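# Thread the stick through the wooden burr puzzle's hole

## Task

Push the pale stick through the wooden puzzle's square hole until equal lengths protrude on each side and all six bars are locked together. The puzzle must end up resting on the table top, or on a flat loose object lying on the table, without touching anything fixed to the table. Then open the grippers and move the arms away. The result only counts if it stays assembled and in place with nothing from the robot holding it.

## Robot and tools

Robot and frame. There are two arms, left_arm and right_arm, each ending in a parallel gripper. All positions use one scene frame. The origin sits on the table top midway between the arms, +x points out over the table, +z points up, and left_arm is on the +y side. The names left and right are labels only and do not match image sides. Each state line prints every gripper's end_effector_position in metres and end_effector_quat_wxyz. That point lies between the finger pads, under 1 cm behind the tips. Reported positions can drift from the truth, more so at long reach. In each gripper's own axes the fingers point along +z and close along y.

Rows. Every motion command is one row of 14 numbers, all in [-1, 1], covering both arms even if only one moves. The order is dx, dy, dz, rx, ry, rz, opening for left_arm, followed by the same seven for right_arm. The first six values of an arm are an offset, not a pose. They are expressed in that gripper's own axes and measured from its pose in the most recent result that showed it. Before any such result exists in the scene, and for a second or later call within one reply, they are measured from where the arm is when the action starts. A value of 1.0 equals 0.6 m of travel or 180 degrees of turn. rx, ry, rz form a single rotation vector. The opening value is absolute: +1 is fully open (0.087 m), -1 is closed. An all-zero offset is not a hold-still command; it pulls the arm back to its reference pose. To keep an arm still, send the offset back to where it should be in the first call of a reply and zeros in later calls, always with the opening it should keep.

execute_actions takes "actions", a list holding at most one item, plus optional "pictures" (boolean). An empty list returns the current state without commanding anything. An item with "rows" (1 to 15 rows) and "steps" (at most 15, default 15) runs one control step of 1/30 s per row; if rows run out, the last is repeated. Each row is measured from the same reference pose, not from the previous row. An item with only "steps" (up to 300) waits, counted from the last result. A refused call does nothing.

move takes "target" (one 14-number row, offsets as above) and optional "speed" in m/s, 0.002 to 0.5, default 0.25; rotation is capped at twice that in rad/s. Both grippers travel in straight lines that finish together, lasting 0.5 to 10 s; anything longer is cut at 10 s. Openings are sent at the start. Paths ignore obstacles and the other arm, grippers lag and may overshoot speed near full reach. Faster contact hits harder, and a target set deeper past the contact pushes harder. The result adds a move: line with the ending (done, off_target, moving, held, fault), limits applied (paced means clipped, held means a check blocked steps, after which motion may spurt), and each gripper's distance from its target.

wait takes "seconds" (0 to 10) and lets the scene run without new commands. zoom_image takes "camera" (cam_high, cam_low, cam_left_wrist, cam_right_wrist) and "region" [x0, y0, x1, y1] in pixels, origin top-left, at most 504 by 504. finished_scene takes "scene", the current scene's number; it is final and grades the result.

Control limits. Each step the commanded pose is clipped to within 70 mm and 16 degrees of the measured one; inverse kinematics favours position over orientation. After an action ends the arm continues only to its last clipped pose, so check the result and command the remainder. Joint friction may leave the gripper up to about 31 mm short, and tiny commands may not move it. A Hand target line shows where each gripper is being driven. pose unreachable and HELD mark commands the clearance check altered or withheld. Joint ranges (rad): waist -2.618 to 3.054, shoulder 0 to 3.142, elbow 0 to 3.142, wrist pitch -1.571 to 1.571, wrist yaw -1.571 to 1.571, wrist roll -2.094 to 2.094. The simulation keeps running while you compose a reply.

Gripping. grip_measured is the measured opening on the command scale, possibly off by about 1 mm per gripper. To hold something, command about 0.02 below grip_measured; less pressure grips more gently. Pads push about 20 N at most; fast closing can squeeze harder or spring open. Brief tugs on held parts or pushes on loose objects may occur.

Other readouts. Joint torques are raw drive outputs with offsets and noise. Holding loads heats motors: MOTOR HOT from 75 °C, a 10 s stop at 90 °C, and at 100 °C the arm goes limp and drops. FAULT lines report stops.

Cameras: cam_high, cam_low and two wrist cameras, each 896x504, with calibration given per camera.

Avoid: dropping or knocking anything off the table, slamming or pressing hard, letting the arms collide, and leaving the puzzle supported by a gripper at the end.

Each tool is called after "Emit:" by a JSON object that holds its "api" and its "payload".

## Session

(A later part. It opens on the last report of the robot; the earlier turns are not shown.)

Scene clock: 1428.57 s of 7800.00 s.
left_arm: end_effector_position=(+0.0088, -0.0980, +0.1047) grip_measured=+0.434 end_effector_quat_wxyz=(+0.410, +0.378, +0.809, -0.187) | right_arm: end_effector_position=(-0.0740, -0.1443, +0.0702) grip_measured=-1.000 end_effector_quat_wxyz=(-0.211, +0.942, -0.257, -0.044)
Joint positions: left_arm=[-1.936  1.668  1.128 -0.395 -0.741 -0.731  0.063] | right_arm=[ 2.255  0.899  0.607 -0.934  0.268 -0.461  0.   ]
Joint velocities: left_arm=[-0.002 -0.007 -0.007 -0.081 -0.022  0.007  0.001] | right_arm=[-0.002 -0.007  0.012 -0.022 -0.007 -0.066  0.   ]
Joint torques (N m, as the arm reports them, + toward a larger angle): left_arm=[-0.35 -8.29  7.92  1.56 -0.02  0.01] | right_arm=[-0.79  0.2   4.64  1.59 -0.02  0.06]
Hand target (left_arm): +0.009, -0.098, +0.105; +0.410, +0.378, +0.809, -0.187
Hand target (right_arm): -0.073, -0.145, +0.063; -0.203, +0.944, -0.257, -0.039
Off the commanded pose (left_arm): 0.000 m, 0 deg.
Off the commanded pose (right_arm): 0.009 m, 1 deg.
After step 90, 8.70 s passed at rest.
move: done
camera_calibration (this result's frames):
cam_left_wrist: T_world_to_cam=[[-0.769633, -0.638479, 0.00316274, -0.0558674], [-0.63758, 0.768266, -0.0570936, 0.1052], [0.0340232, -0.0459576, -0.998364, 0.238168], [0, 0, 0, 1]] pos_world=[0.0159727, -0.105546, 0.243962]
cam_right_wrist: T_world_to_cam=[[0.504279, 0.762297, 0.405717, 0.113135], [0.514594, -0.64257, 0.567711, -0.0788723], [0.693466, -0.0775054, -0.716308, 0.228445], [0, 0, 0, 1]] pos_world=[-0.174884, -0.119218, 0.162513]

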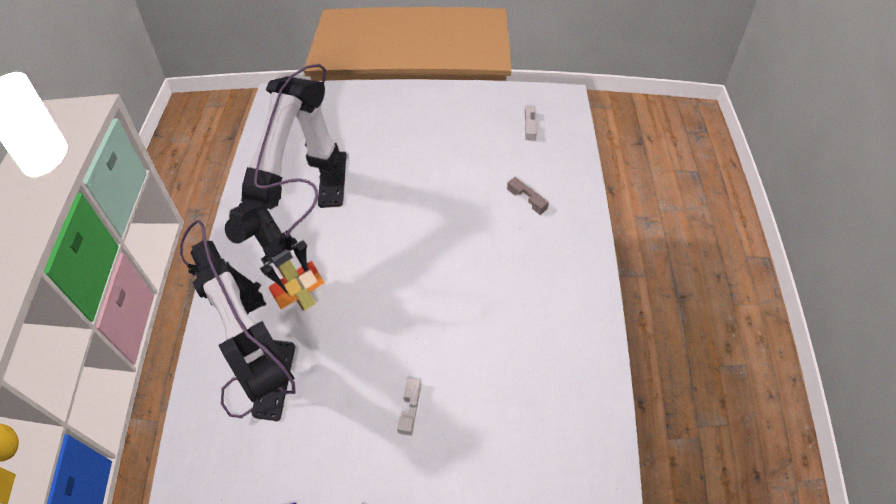

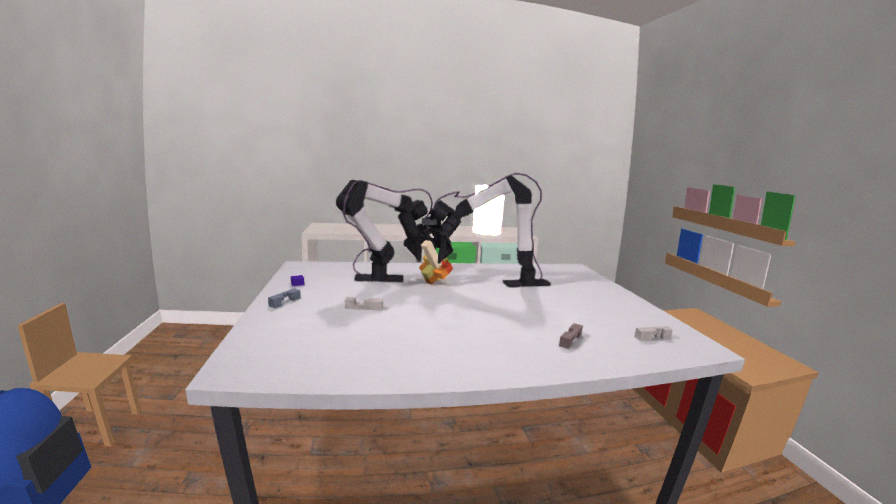

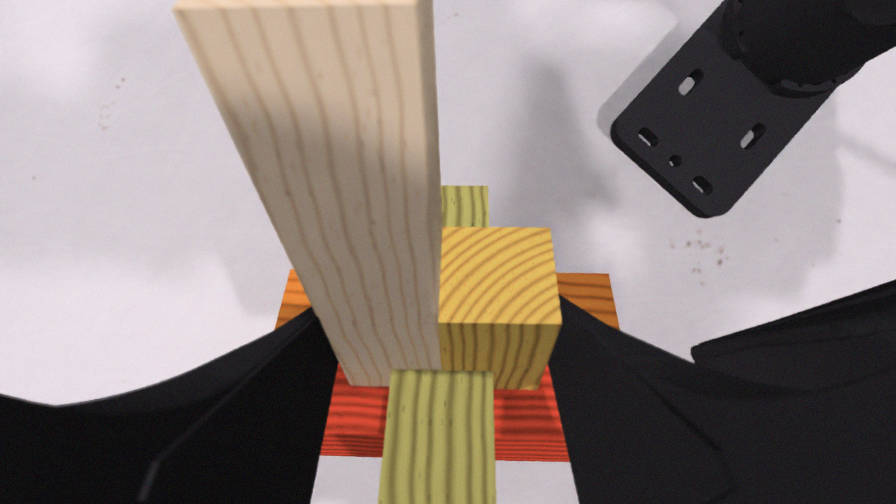

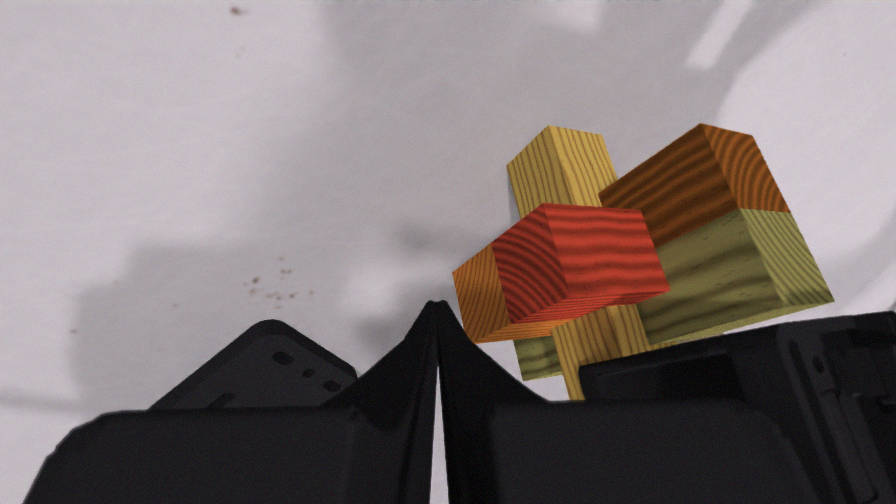

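Emit:
{"api": "move", "payload": {"target": [0,0,0,0,0,0,0.40, 0.0413,-0.0567,0.034,0,0,0,-1], "speed": 0.02}}

Scene clock: 1441.50 s of 7800.00 s.
left_arm: end_effector_position=(+0.0088, -0.0980, +0.1047) grip_measured=+0.434 end_effector_quat_wxyz=(+0.410, +0.378, +0.809, -0.187) | right_arm: end_effector_position=(-0.0610, -0.1368, +0.0706) grip_measured=-1.000 end_effector_quat_wxyz=(-0.210, +0.941, -0.263, -0.040)
Joint positions: left_arm=[-1.936  1.668  1.128 -0.395 -0.741 -0.731  0.063] | right_arm=[ 2.147  0.899  0.607 -0.917  0.237 -0.554  0.   ]
Joint velocities: left_arm=[ 0.007 -0.007 -0.002  0.022 -0.037 -0.007 -0.   ] | right_arm=[ 0.017  0.002  0.007  0.022 -0.007  0.007  0.   ]
Joint torques (N m, as the arm reports them, + toward a larger angle): left_arm=[-0.22 -8.42  7.95  1.59 -0.12 -0.06] | right_arm=[ 0.07 -1.06  6.23  1.38  0.    0.11]
Hand target (left_arm): +0.009, -0.098, +0.105; +0.410, +0.378, +0.809, -0.187
Hand target (right_arm): -0.061, -0.137, +0.071; -0.209, +0.941, -0.263, -0.040
Off the commanded pose (left_arm): 0.000 m, 0 deg.
Off the commanded pose (right_arm): 0.032 m, 1 deg.
After step 90, 7.37 s passed at rest.
move: held (right_arm); limits=held; held on 51 of 77 steps (right_arm), including the last (right_arm)
pose unreachable (right arm): on one or more control steps of this call this arm could not follow its commanded pose, so it was not sent that pose on those steps. On the call's last step it was still not sent that pose. It may still have moved: this result reports where it is.
cause: the commanded pose would bring a part of the arm too close to another arm (this arm's wrist (the part past joint 4) and the other arm's wrist (the part past joint 4)).
camera_calibration (this result's frames):
cam_left_wrist: T_world_to_cam=[[-0.769633, -0.638479, 0.00316274, -0.0558674], [-0.63758, 0.768266, -0.0570936, 0.1052], [0.0340232, -0.0459576, -0.998364, 0.238168], [0, 0, 0, 1]] pos_world=[0.0159727, -0.105546, 0.243962]
cam_right_wrist: T_world_to_cam=[[0.511759, 0.757571, 0.405202, 0.100522], [0.503321, -0.646601, 0.573215, -0.0826531], [0.696255, -0.0894008, -0.712205, 0.218525], [0, 0, 0, 1]] pos_world=[-0.161991, -0.11006, 0.162281]

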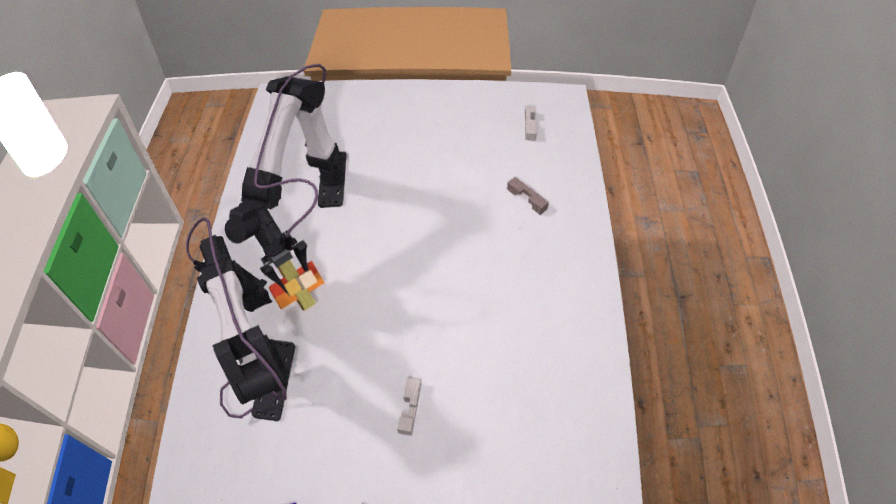

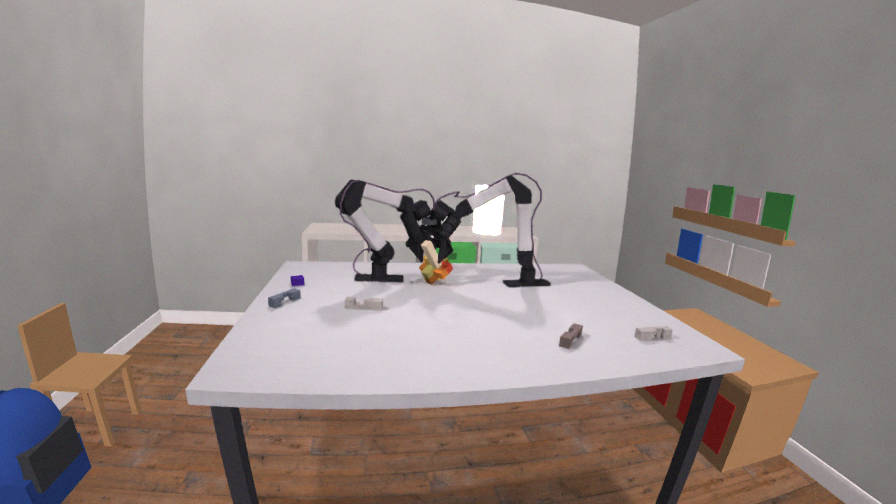

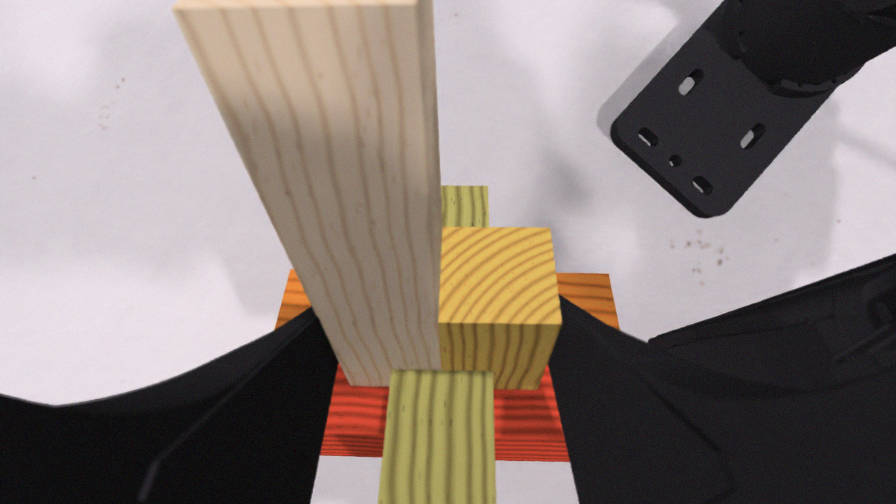

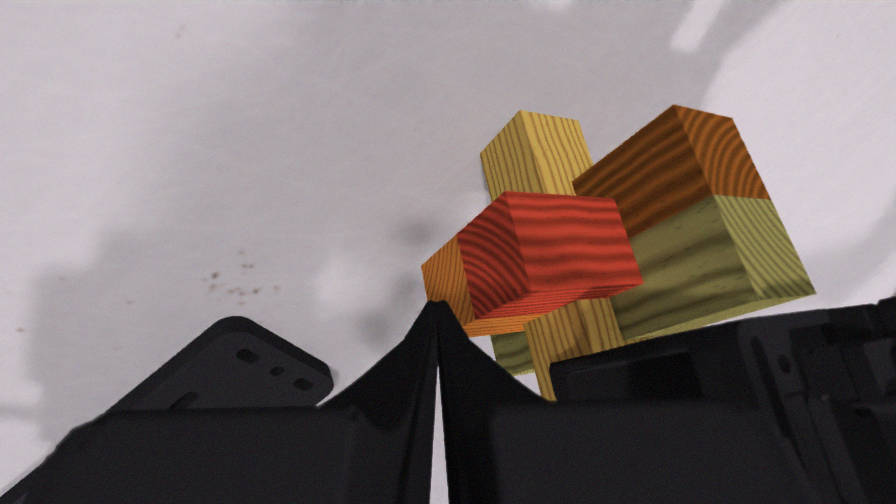

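Emit:
{"api": "move", "payload": {"target": [0,0,0,0,0,0,0.40, 0.012,0.005,0.012,0.115,0,0,-1], "speed": 0.08}}

Scene clock: 1468.97 s of 7800.00 s.
left_arm: end_effector_position=(+0.0088, -0.0980, +0.1047) grip_measured=+0.434 end_effector_quat_wxyz=(+0.410, +0.378, +0.809, -0.187) | right_arm: end_effector_position=(-0.0546, -0.1371, +0.0669) grip_measured=-1.000 end_effector_quat_wxyz=(-0.376, +0.888, -0.264, +0.012)
Joint positions: left_arm=[-1.936  1.668  1.128 -0.395 -0.741 -0.731  0.063] | right_arm=[ 2.532  0.845  0.443 -0.846  0.713 -0.215  0.   ]
Joint velocities: left_arm=[-0.002 -0.012 -0.017 -0.022 -0.007 -0.022 -0.   ] | right_arm=[ 0.007  0.002  0.007  0.051  0.081 -0.095  0.   ]
Joint torques (N m, as the arm reports them, + toward a larger angle): left_arm=[-0.52 -8.38  7.83  1.54 -0.16  0.01] | right_arm=[ 0.88 -0.3   4.49  1.51  0.29  0.21]
Hand target (left_arm): +0.009, -0.098, +0.105; +0.410, +0.378, +0.809, -0.187
Hand target (right_arm): -0.054, -0.138, +0.062; -0.378, +0.887, -0.264, +0.012
Off the commanded pose (left_arm): 0.000 m, 0 deg.
Off the commanded pose (right_arm): 0.006 m, 0 deg.
After step 90, 21.77 s passed at rest.
move: done
camera_calibration (this result's frames):
cam_left_wrist: T_world_to_cam=[[-0.769633, -0.638479, 0.00316274, -0.0558674], [-0.63758, 0.768266, -0.0570936, 0.1052], [0.0340232, -0.0459576, -0.998364, 0.238168], [0, 0, 0, 1]] pos_world=[0.0159727, -0.105546, 0.243962]
cam_right_wrist: T_world_to_cam=[[0.453149, 0.554021, 0.698367, 0.0482953], [0.364701, -0.830075, 0.421863, -0.106542], [0.813418, 0.0635281, -0.5782, 0.229804], [0, 0, 0, 1]] pos_world=[-0.169956, -0.129793, 0.14409]

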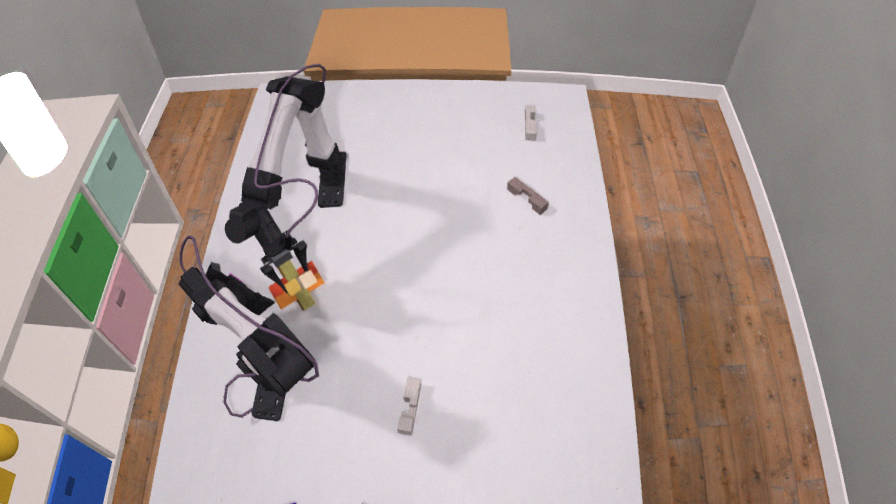

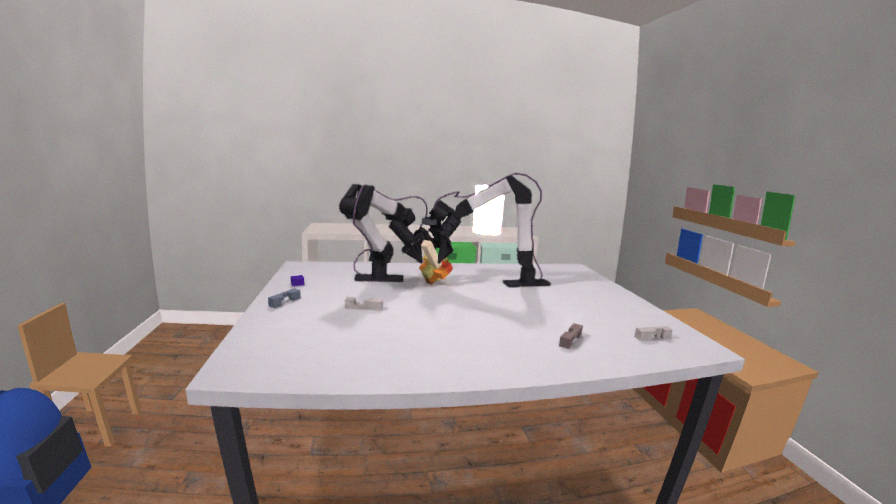

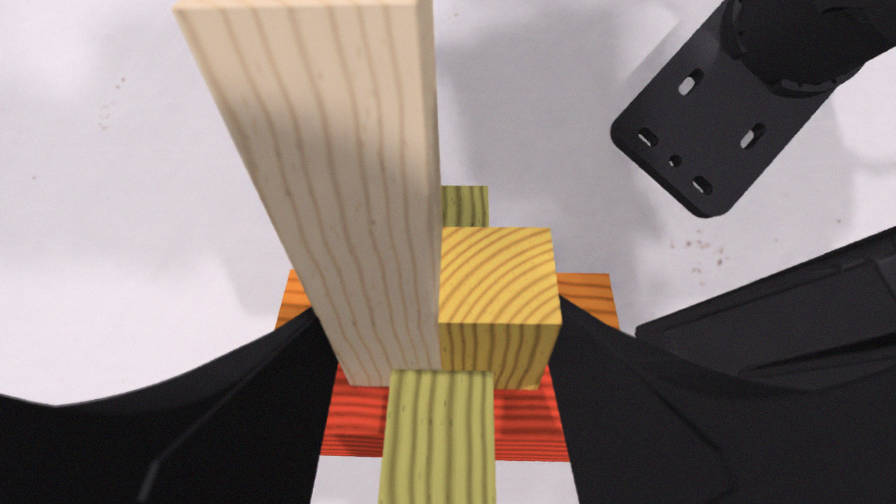

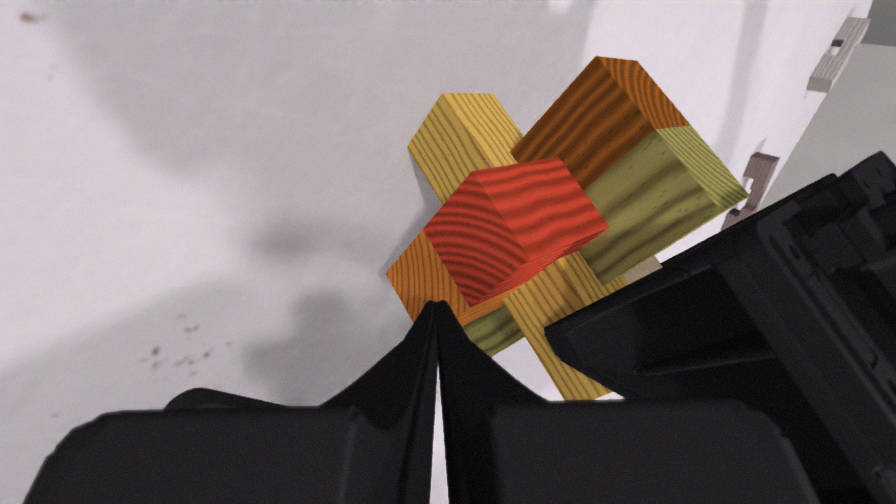

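Emit:
{"api": "move", "payload": {"target": [0,0,0,0,0,0,0.40, 0.0182,-0.019,0.0367,0,0,0,-1], "speed": 0.02}}

Scene clock: 1476.50 s of 7800.00 s.
left_arm: end_effector_position=(+0.0138, -0.0933, +0.1042) grip_measured=+0.434 end_effector_quat_wxyz=(+0.418, +0.381, +0.806, -0.172) | right_arm: end_effector_position=(-0.0460, -0.1251, +0.0573) grip_measured=-1.000 end_effector_quat_wxyz=(-0.355, +0.897, -0.263, -0.005)
Joint positions: left_arm=[-1.936  1.668  1.128 -0.417 -0.763 -0.724  0.063] | right_arm=[ 2.344  0.792  0.399 -0.721  0.586 -0.429  0.   ]
Joint velocities: left_arm=[-0.007 -0.007 -0.002  0.037 -0.11  -0.051 -0.   ] | right_arm=[-0.002  0.007  0.002 -0.081 -0.007 -0.037  0.   ]
Joint torques (N m, as the arm reports them, + toward a larger angle): left_arm=[-0.39 -8.39  8.18  1.78  0.13 -0.02] | right_arm=[-1.82 -1.27  4.28  1.93  0.68 -0.12]
Hand target (left_arm): +0.009, -0.098, +0.105; +0.410, +0.378, +0.809, -0.187
Hand target (right_arm): -0.037, -0.123, +0.057; -0.373, +0.889, -0.264, +0.010
Off the commanded pose (left_arm): 0.007 m, 2 deg.
Off the commanded pose (right_arm): 0.012 m, 3 deg.
After step 90, 2.87 s passed at rest.
move: off_target (right_arm)
camera_calibration (this result's frames):
cam_left_wrist: T_world_to_cam=[[-0.763546, -0.645022, -0.0307121, -0.046232], [-0.642774, 0.763727, -0.0596887, 0.104653], [0.0619562, -0.0258341, -0.997744, 0.239132], [0, 0, 0, 1]] pos_world=[0.0171525, -0.103569, 0.243419]
cam_right_wrist: T_world_to_cam=[[0.469556, 0.585476, 0.660859, 0.0513074], [0.39618, -0.80864, 0.434905, -0.0923208], [0.789023, 0.057607, -0.611656, 0.216557], [0, 0, 0, 1]] pos_world=[-0.158385, -0.117169, 0.138703]

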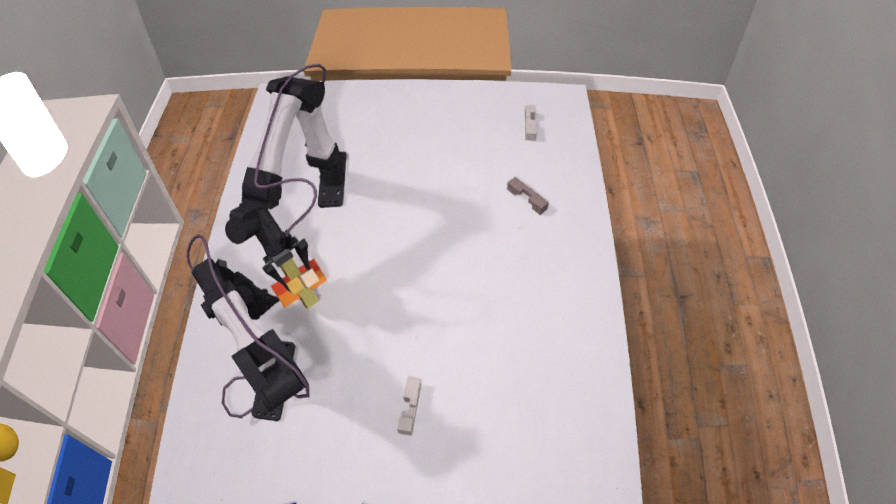

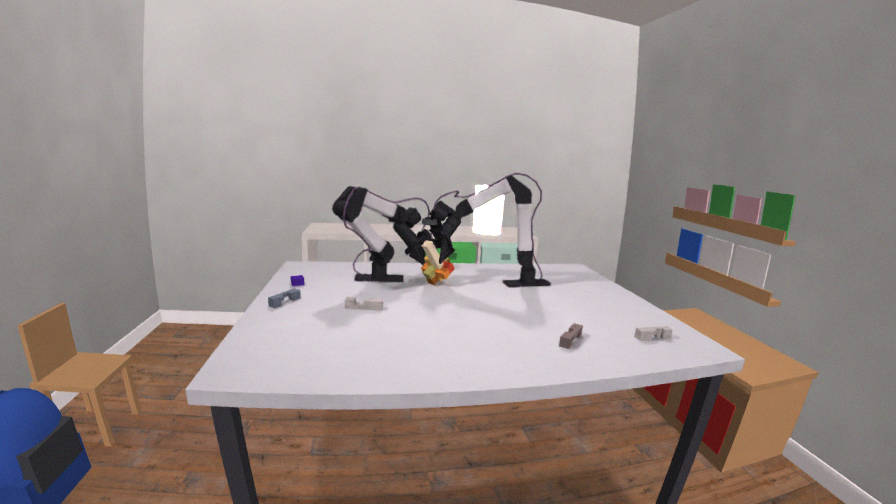

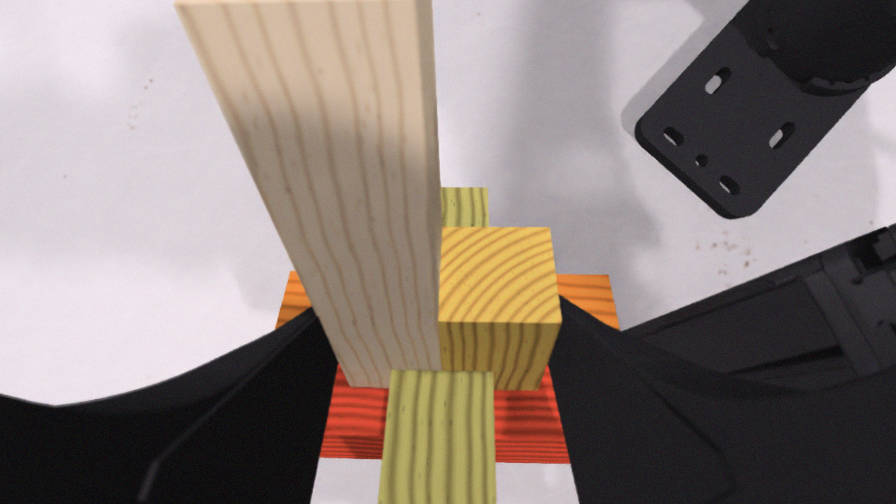

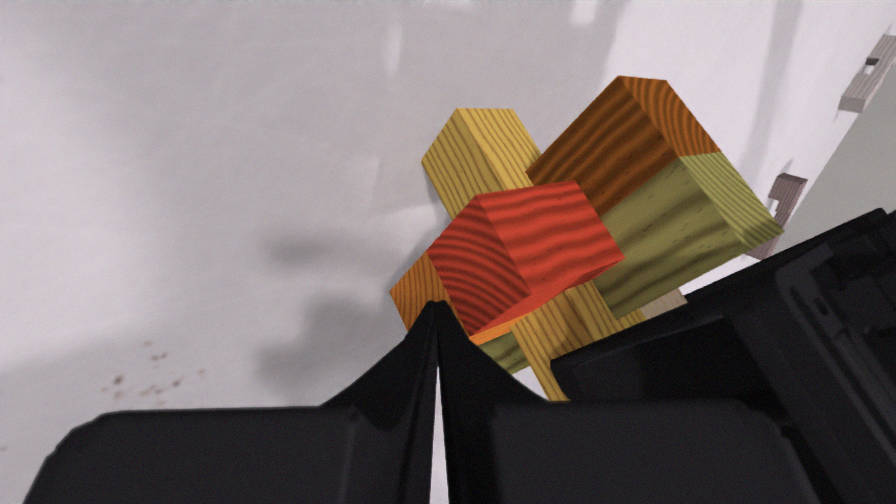

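Emit:
{"api": "move", "payload": {"target": [0,-0.04,0,0,0,0,0.40, 0.012,-0.024,0.0197,0,0,0,-1], "speed": 0.02}}

Emit:
{"api": "zoom_image", "payload": {"camera": "cam_left_wrist", "region": [260, 240, 640, 470]}}

Scene clock: 1487.80 s of 7800.00 s.
left_arm: end_effector_position=(+0.0156, -0.0928, +0.1045) grip_measured=+0.433 end_effector_quat_wxyz=(+0.435, +0.388, +0.801, -0.137) | right_arm: end_effector_position=(-0.0419, -0.1225, +0.0508) grip_measured=-1.000 end_effector_quat_wxyz=(-0.321, +0.910, -0.261, -0.020)
Joint positions: left_arm=[-1.953  1.718  1.193 -0.502 -0.821 -0.734  0.063] | right_arm=[ 2.207  0.781  0.398 -0.693  0.448 -0.553  0.   ]
Joint velocities: left_arm=[ 0.002 -0.007  0.032 -0.081 -0.007 -0.051  0.   ] | right_arm=[-0.012  0.002 -0.007  0.007 -0.066 -0.022  0.   ]
Joint torques (N m, as the arm reports them, + toward a larger angle): left_arm=[-2.36 -6.88  9.87  1.89  0.21 -0.42] | right_arm=[-1.82 -1.5   5.22  2.23  0.84 -0.24]
Hand target (left_arm): -0.004, -0.107, +0.104; +0.418, +0.382, +0.807, -0.172
Hand target (right_arm): -0.032, -0.114, +0.057; -0.353, +0.897, -0.264, -0.006
Off the commanded pose (left_arm): 0.026 m, 5 deg.
Off the commanded pose (right_arm): 0.016 m, 5 deg.
After step 90, 6.87 s passed at rest.
move: off_target (left_arm, right_arm)
camera_calibration (this result's frames):
cam_left_wrist: T_world_to_cam=[[-0.74572, -0.657385, -0.108378, -0.0377712], [-0.654767, 0.753179, -0.0632598, 0.105014], [0.123214, 0.0237883, -0.992095, 0.242469], [0, 0, 0, 1]] pos_world=[0.0107169, -0.109692, 0.243102]
cam_right_wrist: T_world_to_cam=[[0.484133, 0.635295, 0.601677, 0.0618124], [0.433085, -0.77148, 0.466107, -0.0844771], [0.760297, 0.0349194, -0.648636, 0.207105], [0, 0, 0, 1]] pos_world=[-0.150801, -0.111673, 0.13652]

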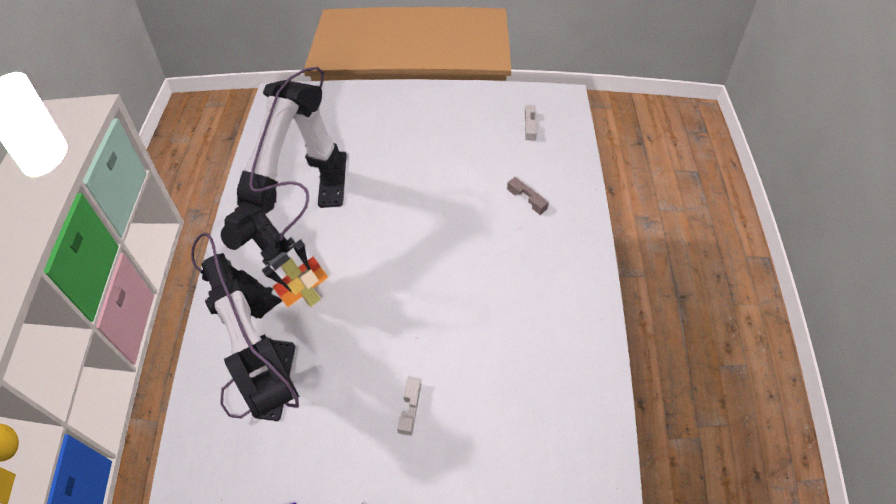

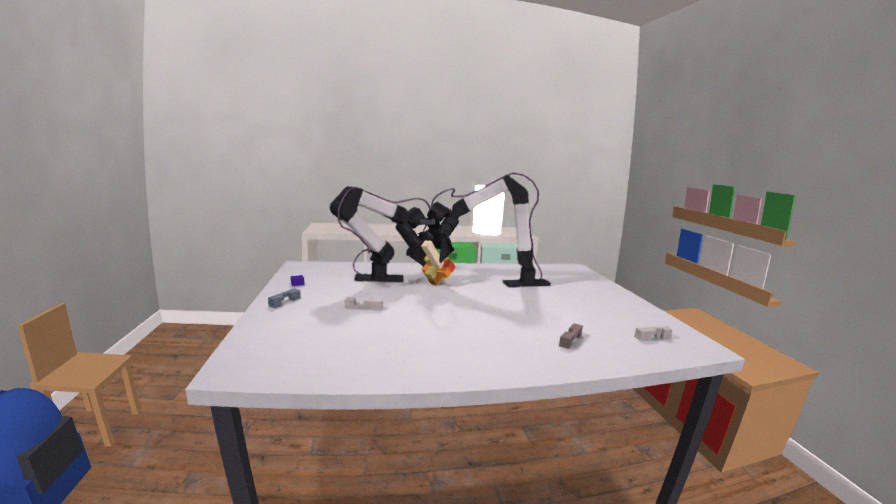

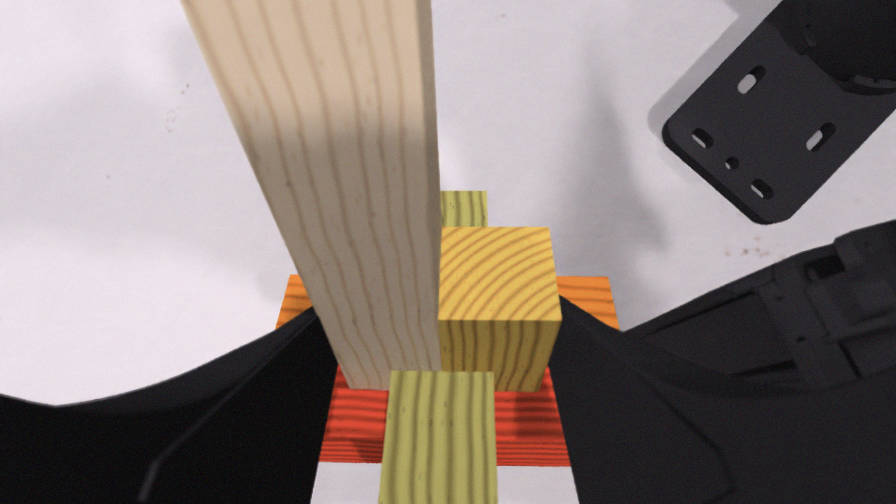

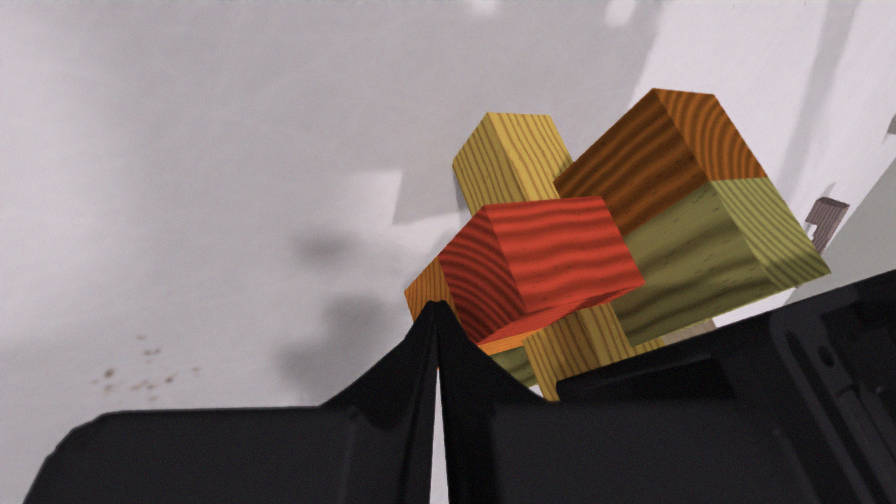

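Region (260, 240, 640, 470) of cam_left_wrist's 896x504 image, scaled by 1.326, with more detail than that image has; it fills the top 305 rows of this view, and the rest is white.

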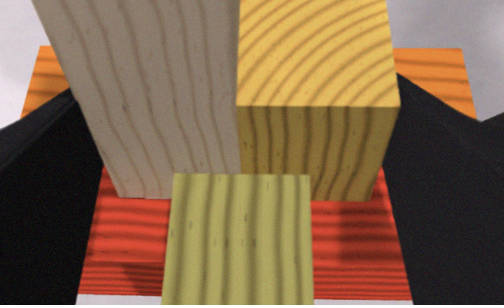

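Emit:
{"api": "move", "payload": {"target": [0,-0.004,0,0.0304,0.0006,-0.0224,0.40, -0.0408,-0.0105,-0.190,-0.078,0.0087,-0.003,-1], "speed": 0.06}}

Scene clock: 1541.13 s of 7800.00 s.
left_arm: end_effector_position=(+0.0191, -0.0896, +0.1045) grip_measured=+0.433 end_effector_quat_wxyz=(+0.423, +0.385, +0.804, -0.164) | right_arm: end_effector_position=(-0.0720, -0.1754, +0.1469) grip_measured=-1.000 end_effector_quat_wxyz=(-0.211, +0.942, -0.257, -0.036)
Joint positions: left_arm=[-1.929  1.659  1.12  -0.422 -0.769 -0.707  0.063] | right_arm=[ 2.422  0.859  0.905 -1.336  0.33  -0.294  0.   ]
Joint velocities: left_arm=[-0.002 -0.007  0.002  0.037 -0.037 -0.022  0.001] | right_arm=[ 0.002 -0.002 -0.002 -0.007  0.022  0.051  0.   ]
Joint torques (N m, as the arm reports them, + toward a larger angle): left_arm=[-0.06 -9.46  6.46  2.    0.29 -0.05] | right_arm=[0.64 1.13 7.17 1.07 0.02 0.15]
Hand target (left_arm): +0.014, -0.094, +0.105; +0.411, +0.380, +0.807, -0.189
Hand target (right_arm): -0.074, -0.177, +0.150; -0.205, +0.944, -0.257, -0.035
Off the commanded pose (left_arm): 0.007 m, 3 deg.
Off the commanded pose (right_arm): 0.004 m, 1 deg.
After step 90, 47.77 s passed at rest.
move: off_target (left_arm)
camera_calibration (this result's frames):
cam_left_wrist: T_world_to_cam=[[-0.762602, -0.644796, -0.0517401, -0.0375461], [-0.642086, 0.764246, -0.0604426, 0.10539], [0.0785153, -0.012872, -0.99683, 0.24001], [0, 0, 0, 1]] pos_world=[0.0201923, -0.101664, 0.243676]
cam_right_wrist: T_world_to_cam=[[0.500013, 0.762585, 0.410429, 0.103827], [0.503362, -0.641565, 0.57881, -0.145753], [0.704708, -0.0828181, -0.704647, 0.277728], [0, 0, 0, 1]] pos_world=[-0.174266, -0.149686, 0.23745]

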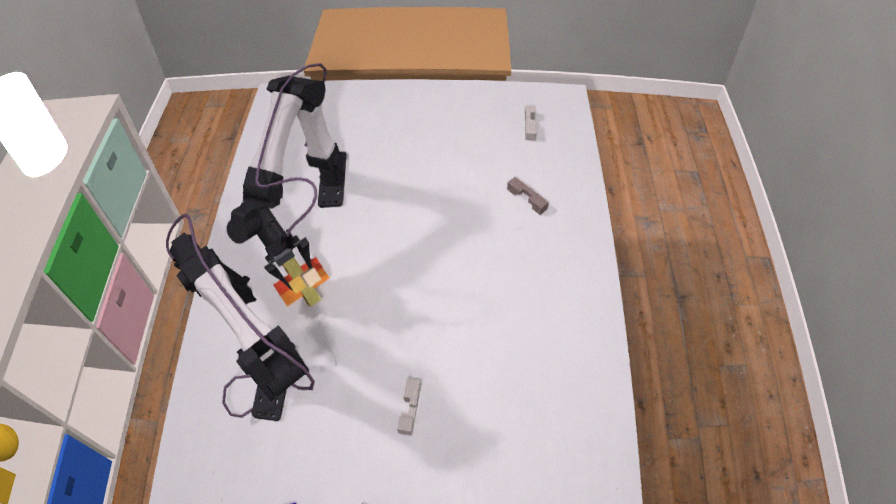

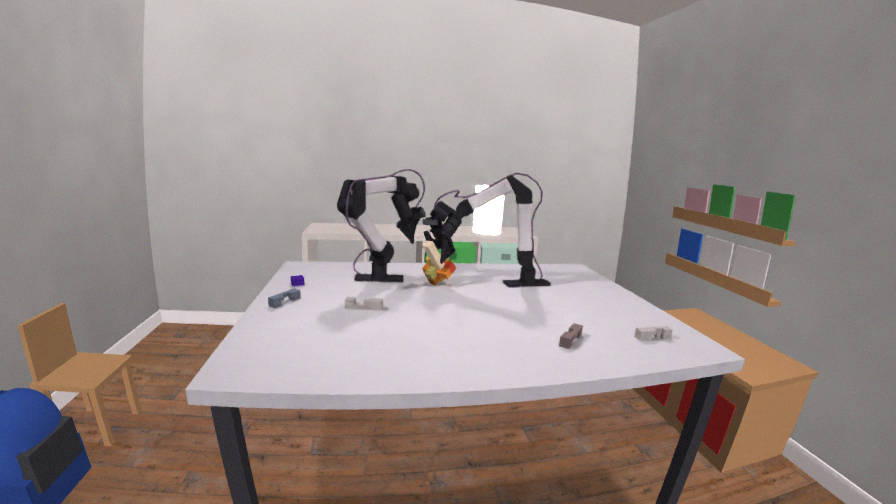

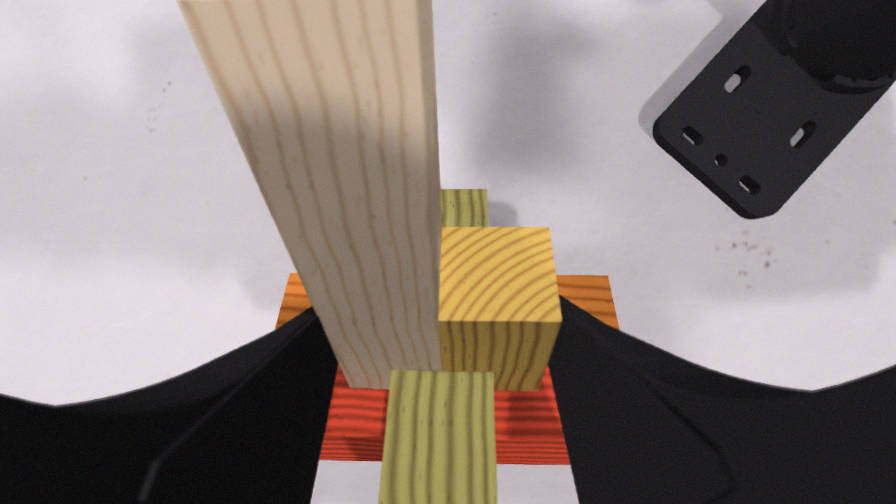

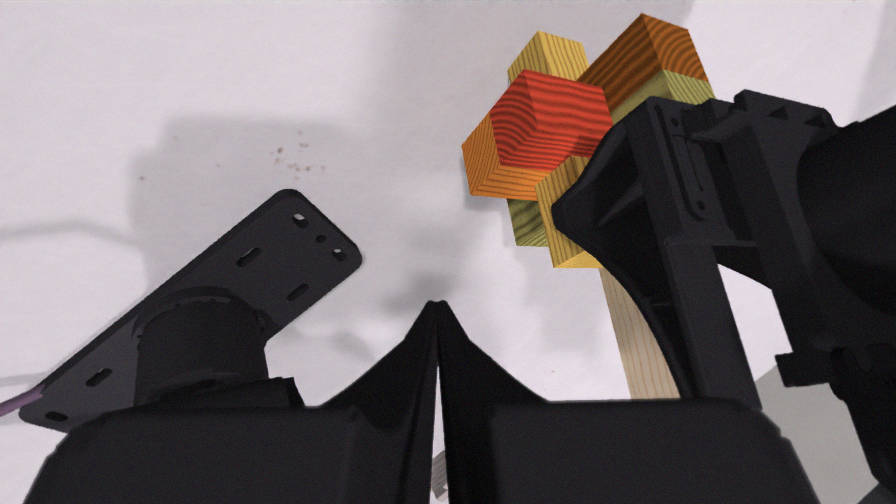

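Emit:
{"api": "execute_actions", "payload": {"actions": []}}

Scene clock: 1553.80 s of 7800.00 s.
left_arm: end_effector_position=(+0.0191, -0.0897, +0.1046) grip_measured=+0.433 end_effector_quat_wxyz=(+0.423, +0.385, +0.804, -0.164) | right_arm: end_effector_position=(-0.0719, -0.1758, +0.1468) grip_measured=-1.000 end_effector_quat_wxyz=(-0.210, +0.942, -0.258, -0.035)
Joint positions: left_arm=[-1.929  1.659  1.12  -0.422 -0.769 -0.707  0.063] | right_arm=[ 2.422  0.859  0.905 -1.337  0.33  -0.293  0.   ]
Joint velocities: left_arm=[ 0.012 -0.017 -0.002  0.022 -0.022 -0.066 -0.001] | right_arm=[-0.002 -0.002  0.007  0.022  0.007 -0.022  0.   ]
Joint torques (N m, as the arm reports them, + toward a larger angle): left_arm=[-0.03 -9.29  6.18  2.09  0.23 -0.04] | right_arm=[0.88 1.07 7.35 1.11 0.04 0.19]
Hand target (left_arm): +0.014, -0.094, +0.105; +0.411, +0.380, +0.807, -0.189
Hand target (right_arm): -0.074, -0.177, +0.150; -0.205, +0.944, -0.257, -0.035
Off the commanded pose (left_arm): 0.007 m, 3 deg.
Off the commanded pose (right_arm): 0.004 m, 1 deg.
Steps of this call (steps 1 to 90: nothing new was sent; then 9.67 s passed at rest). Readings (end_effector_position):
1: left_arm (+0.0191, -0.0896, +0.1045) | right_arm (-0.0720, -0.1755, +0.1468)
2: left_arm (+0.0191, -0.0896, +0.1045) | right_arm (-0.0719, -0.1756, +0.1468)
4: left_arm (+0.0191, -0.0896, +0.1045) | right_arm (-0.0719, -0.1757, +0.1468)
8: left_arm (+0.0191, -0.0896, +0.1045) | right_arm (-0.0719, -0.1757, +0.1468)
90: the state above
camera_calibration (this result's frames):
cam_left_wrist: T_world_to_cam=[[-0.76274, -0.644632, -0.0517302, -0.0375747], [-0.641907, 0.764381, -0.0606372, 0.105463], [0.0786304, -0.0130445, -0.996818, 0.24003], [0, 0, 0, 1]] pos_world=[0.0201641, -0.101705, 0.243717]
cam_right_wrist: T_world_to_cam=[[0.50091, 0.762465, 0.409557, 0.104209], [0.502428, -0.641473, 0.579722, -0.146195], [0.704737, -0.0846162, -0.704404, 0.277161], [0, 0, 0, 1]] pos_world=[-0.174073, -0.149784, 0.237307]

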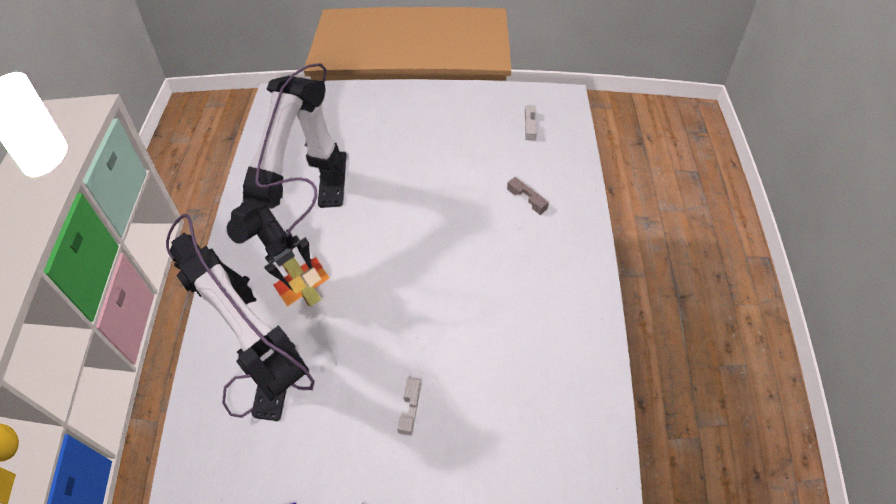

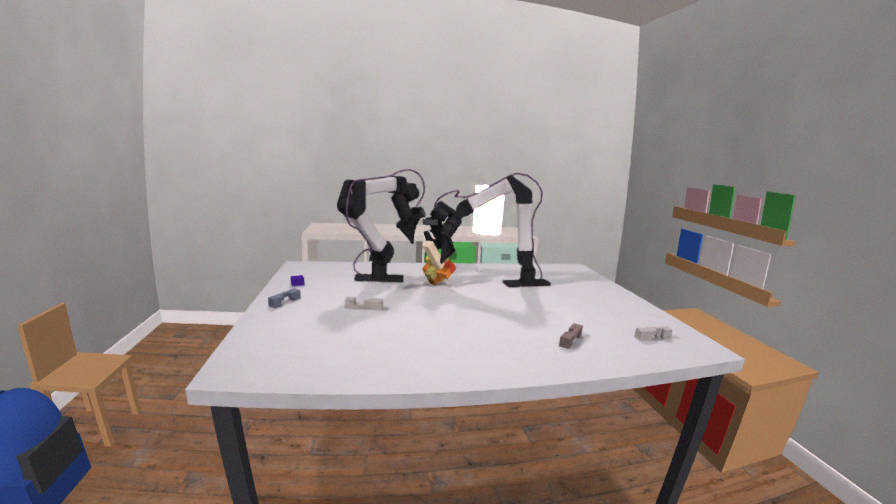

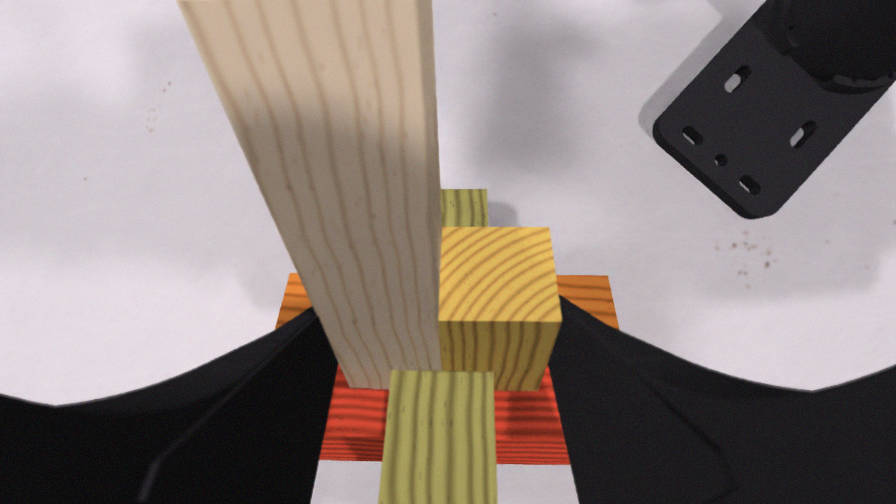

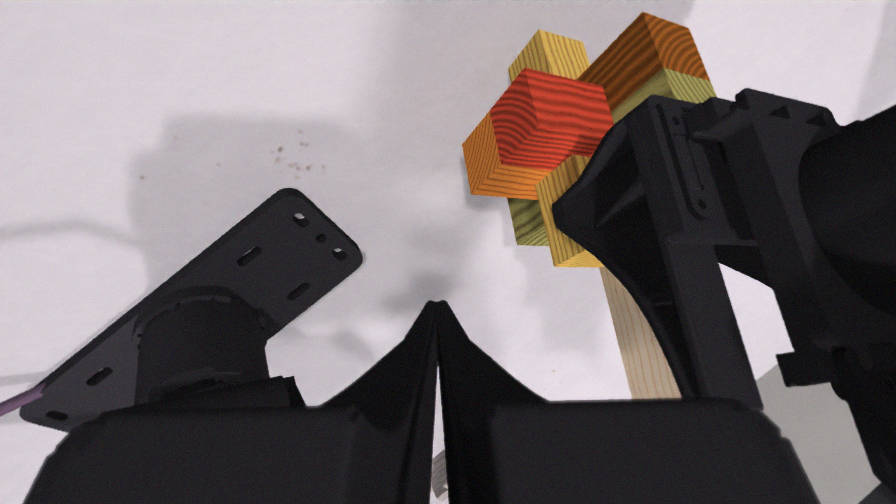

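Emit:
{"api": "zoom_image", "payload": {"camera": "cam_left_wrist", "region": [270, 260, 630, 470]}}

Emit:
{"api": "zoom_image", "payload": {"camera": "cam_right_wrist", "region": [440, 0, 760, 280]}}

Region (270, 260, 630, 470) of cam_left_wrist's 896x504 image, scaled by 1.400, with more detail than that image has; it fills the top 294 rows of this view, and the rest is white.

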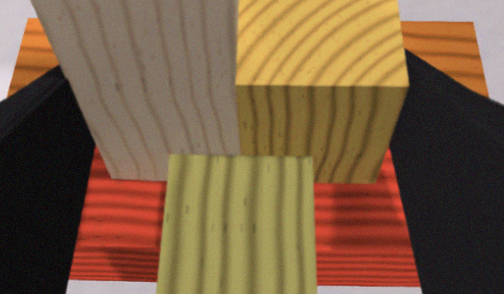

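Region (440, 0, 760, 280) of cam_right_wrist's 896x504 image, scaled by 1.575, with more detail than that image has; it fills the top 441 rows of this view, and the rest is white.

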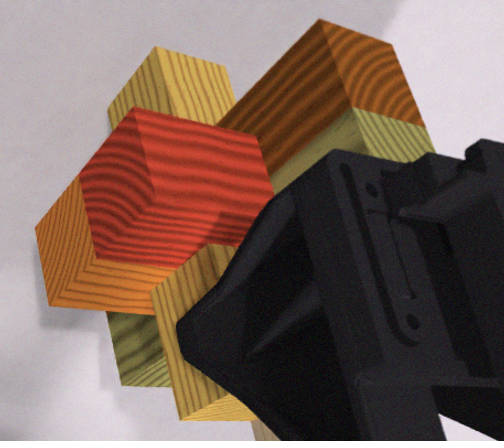

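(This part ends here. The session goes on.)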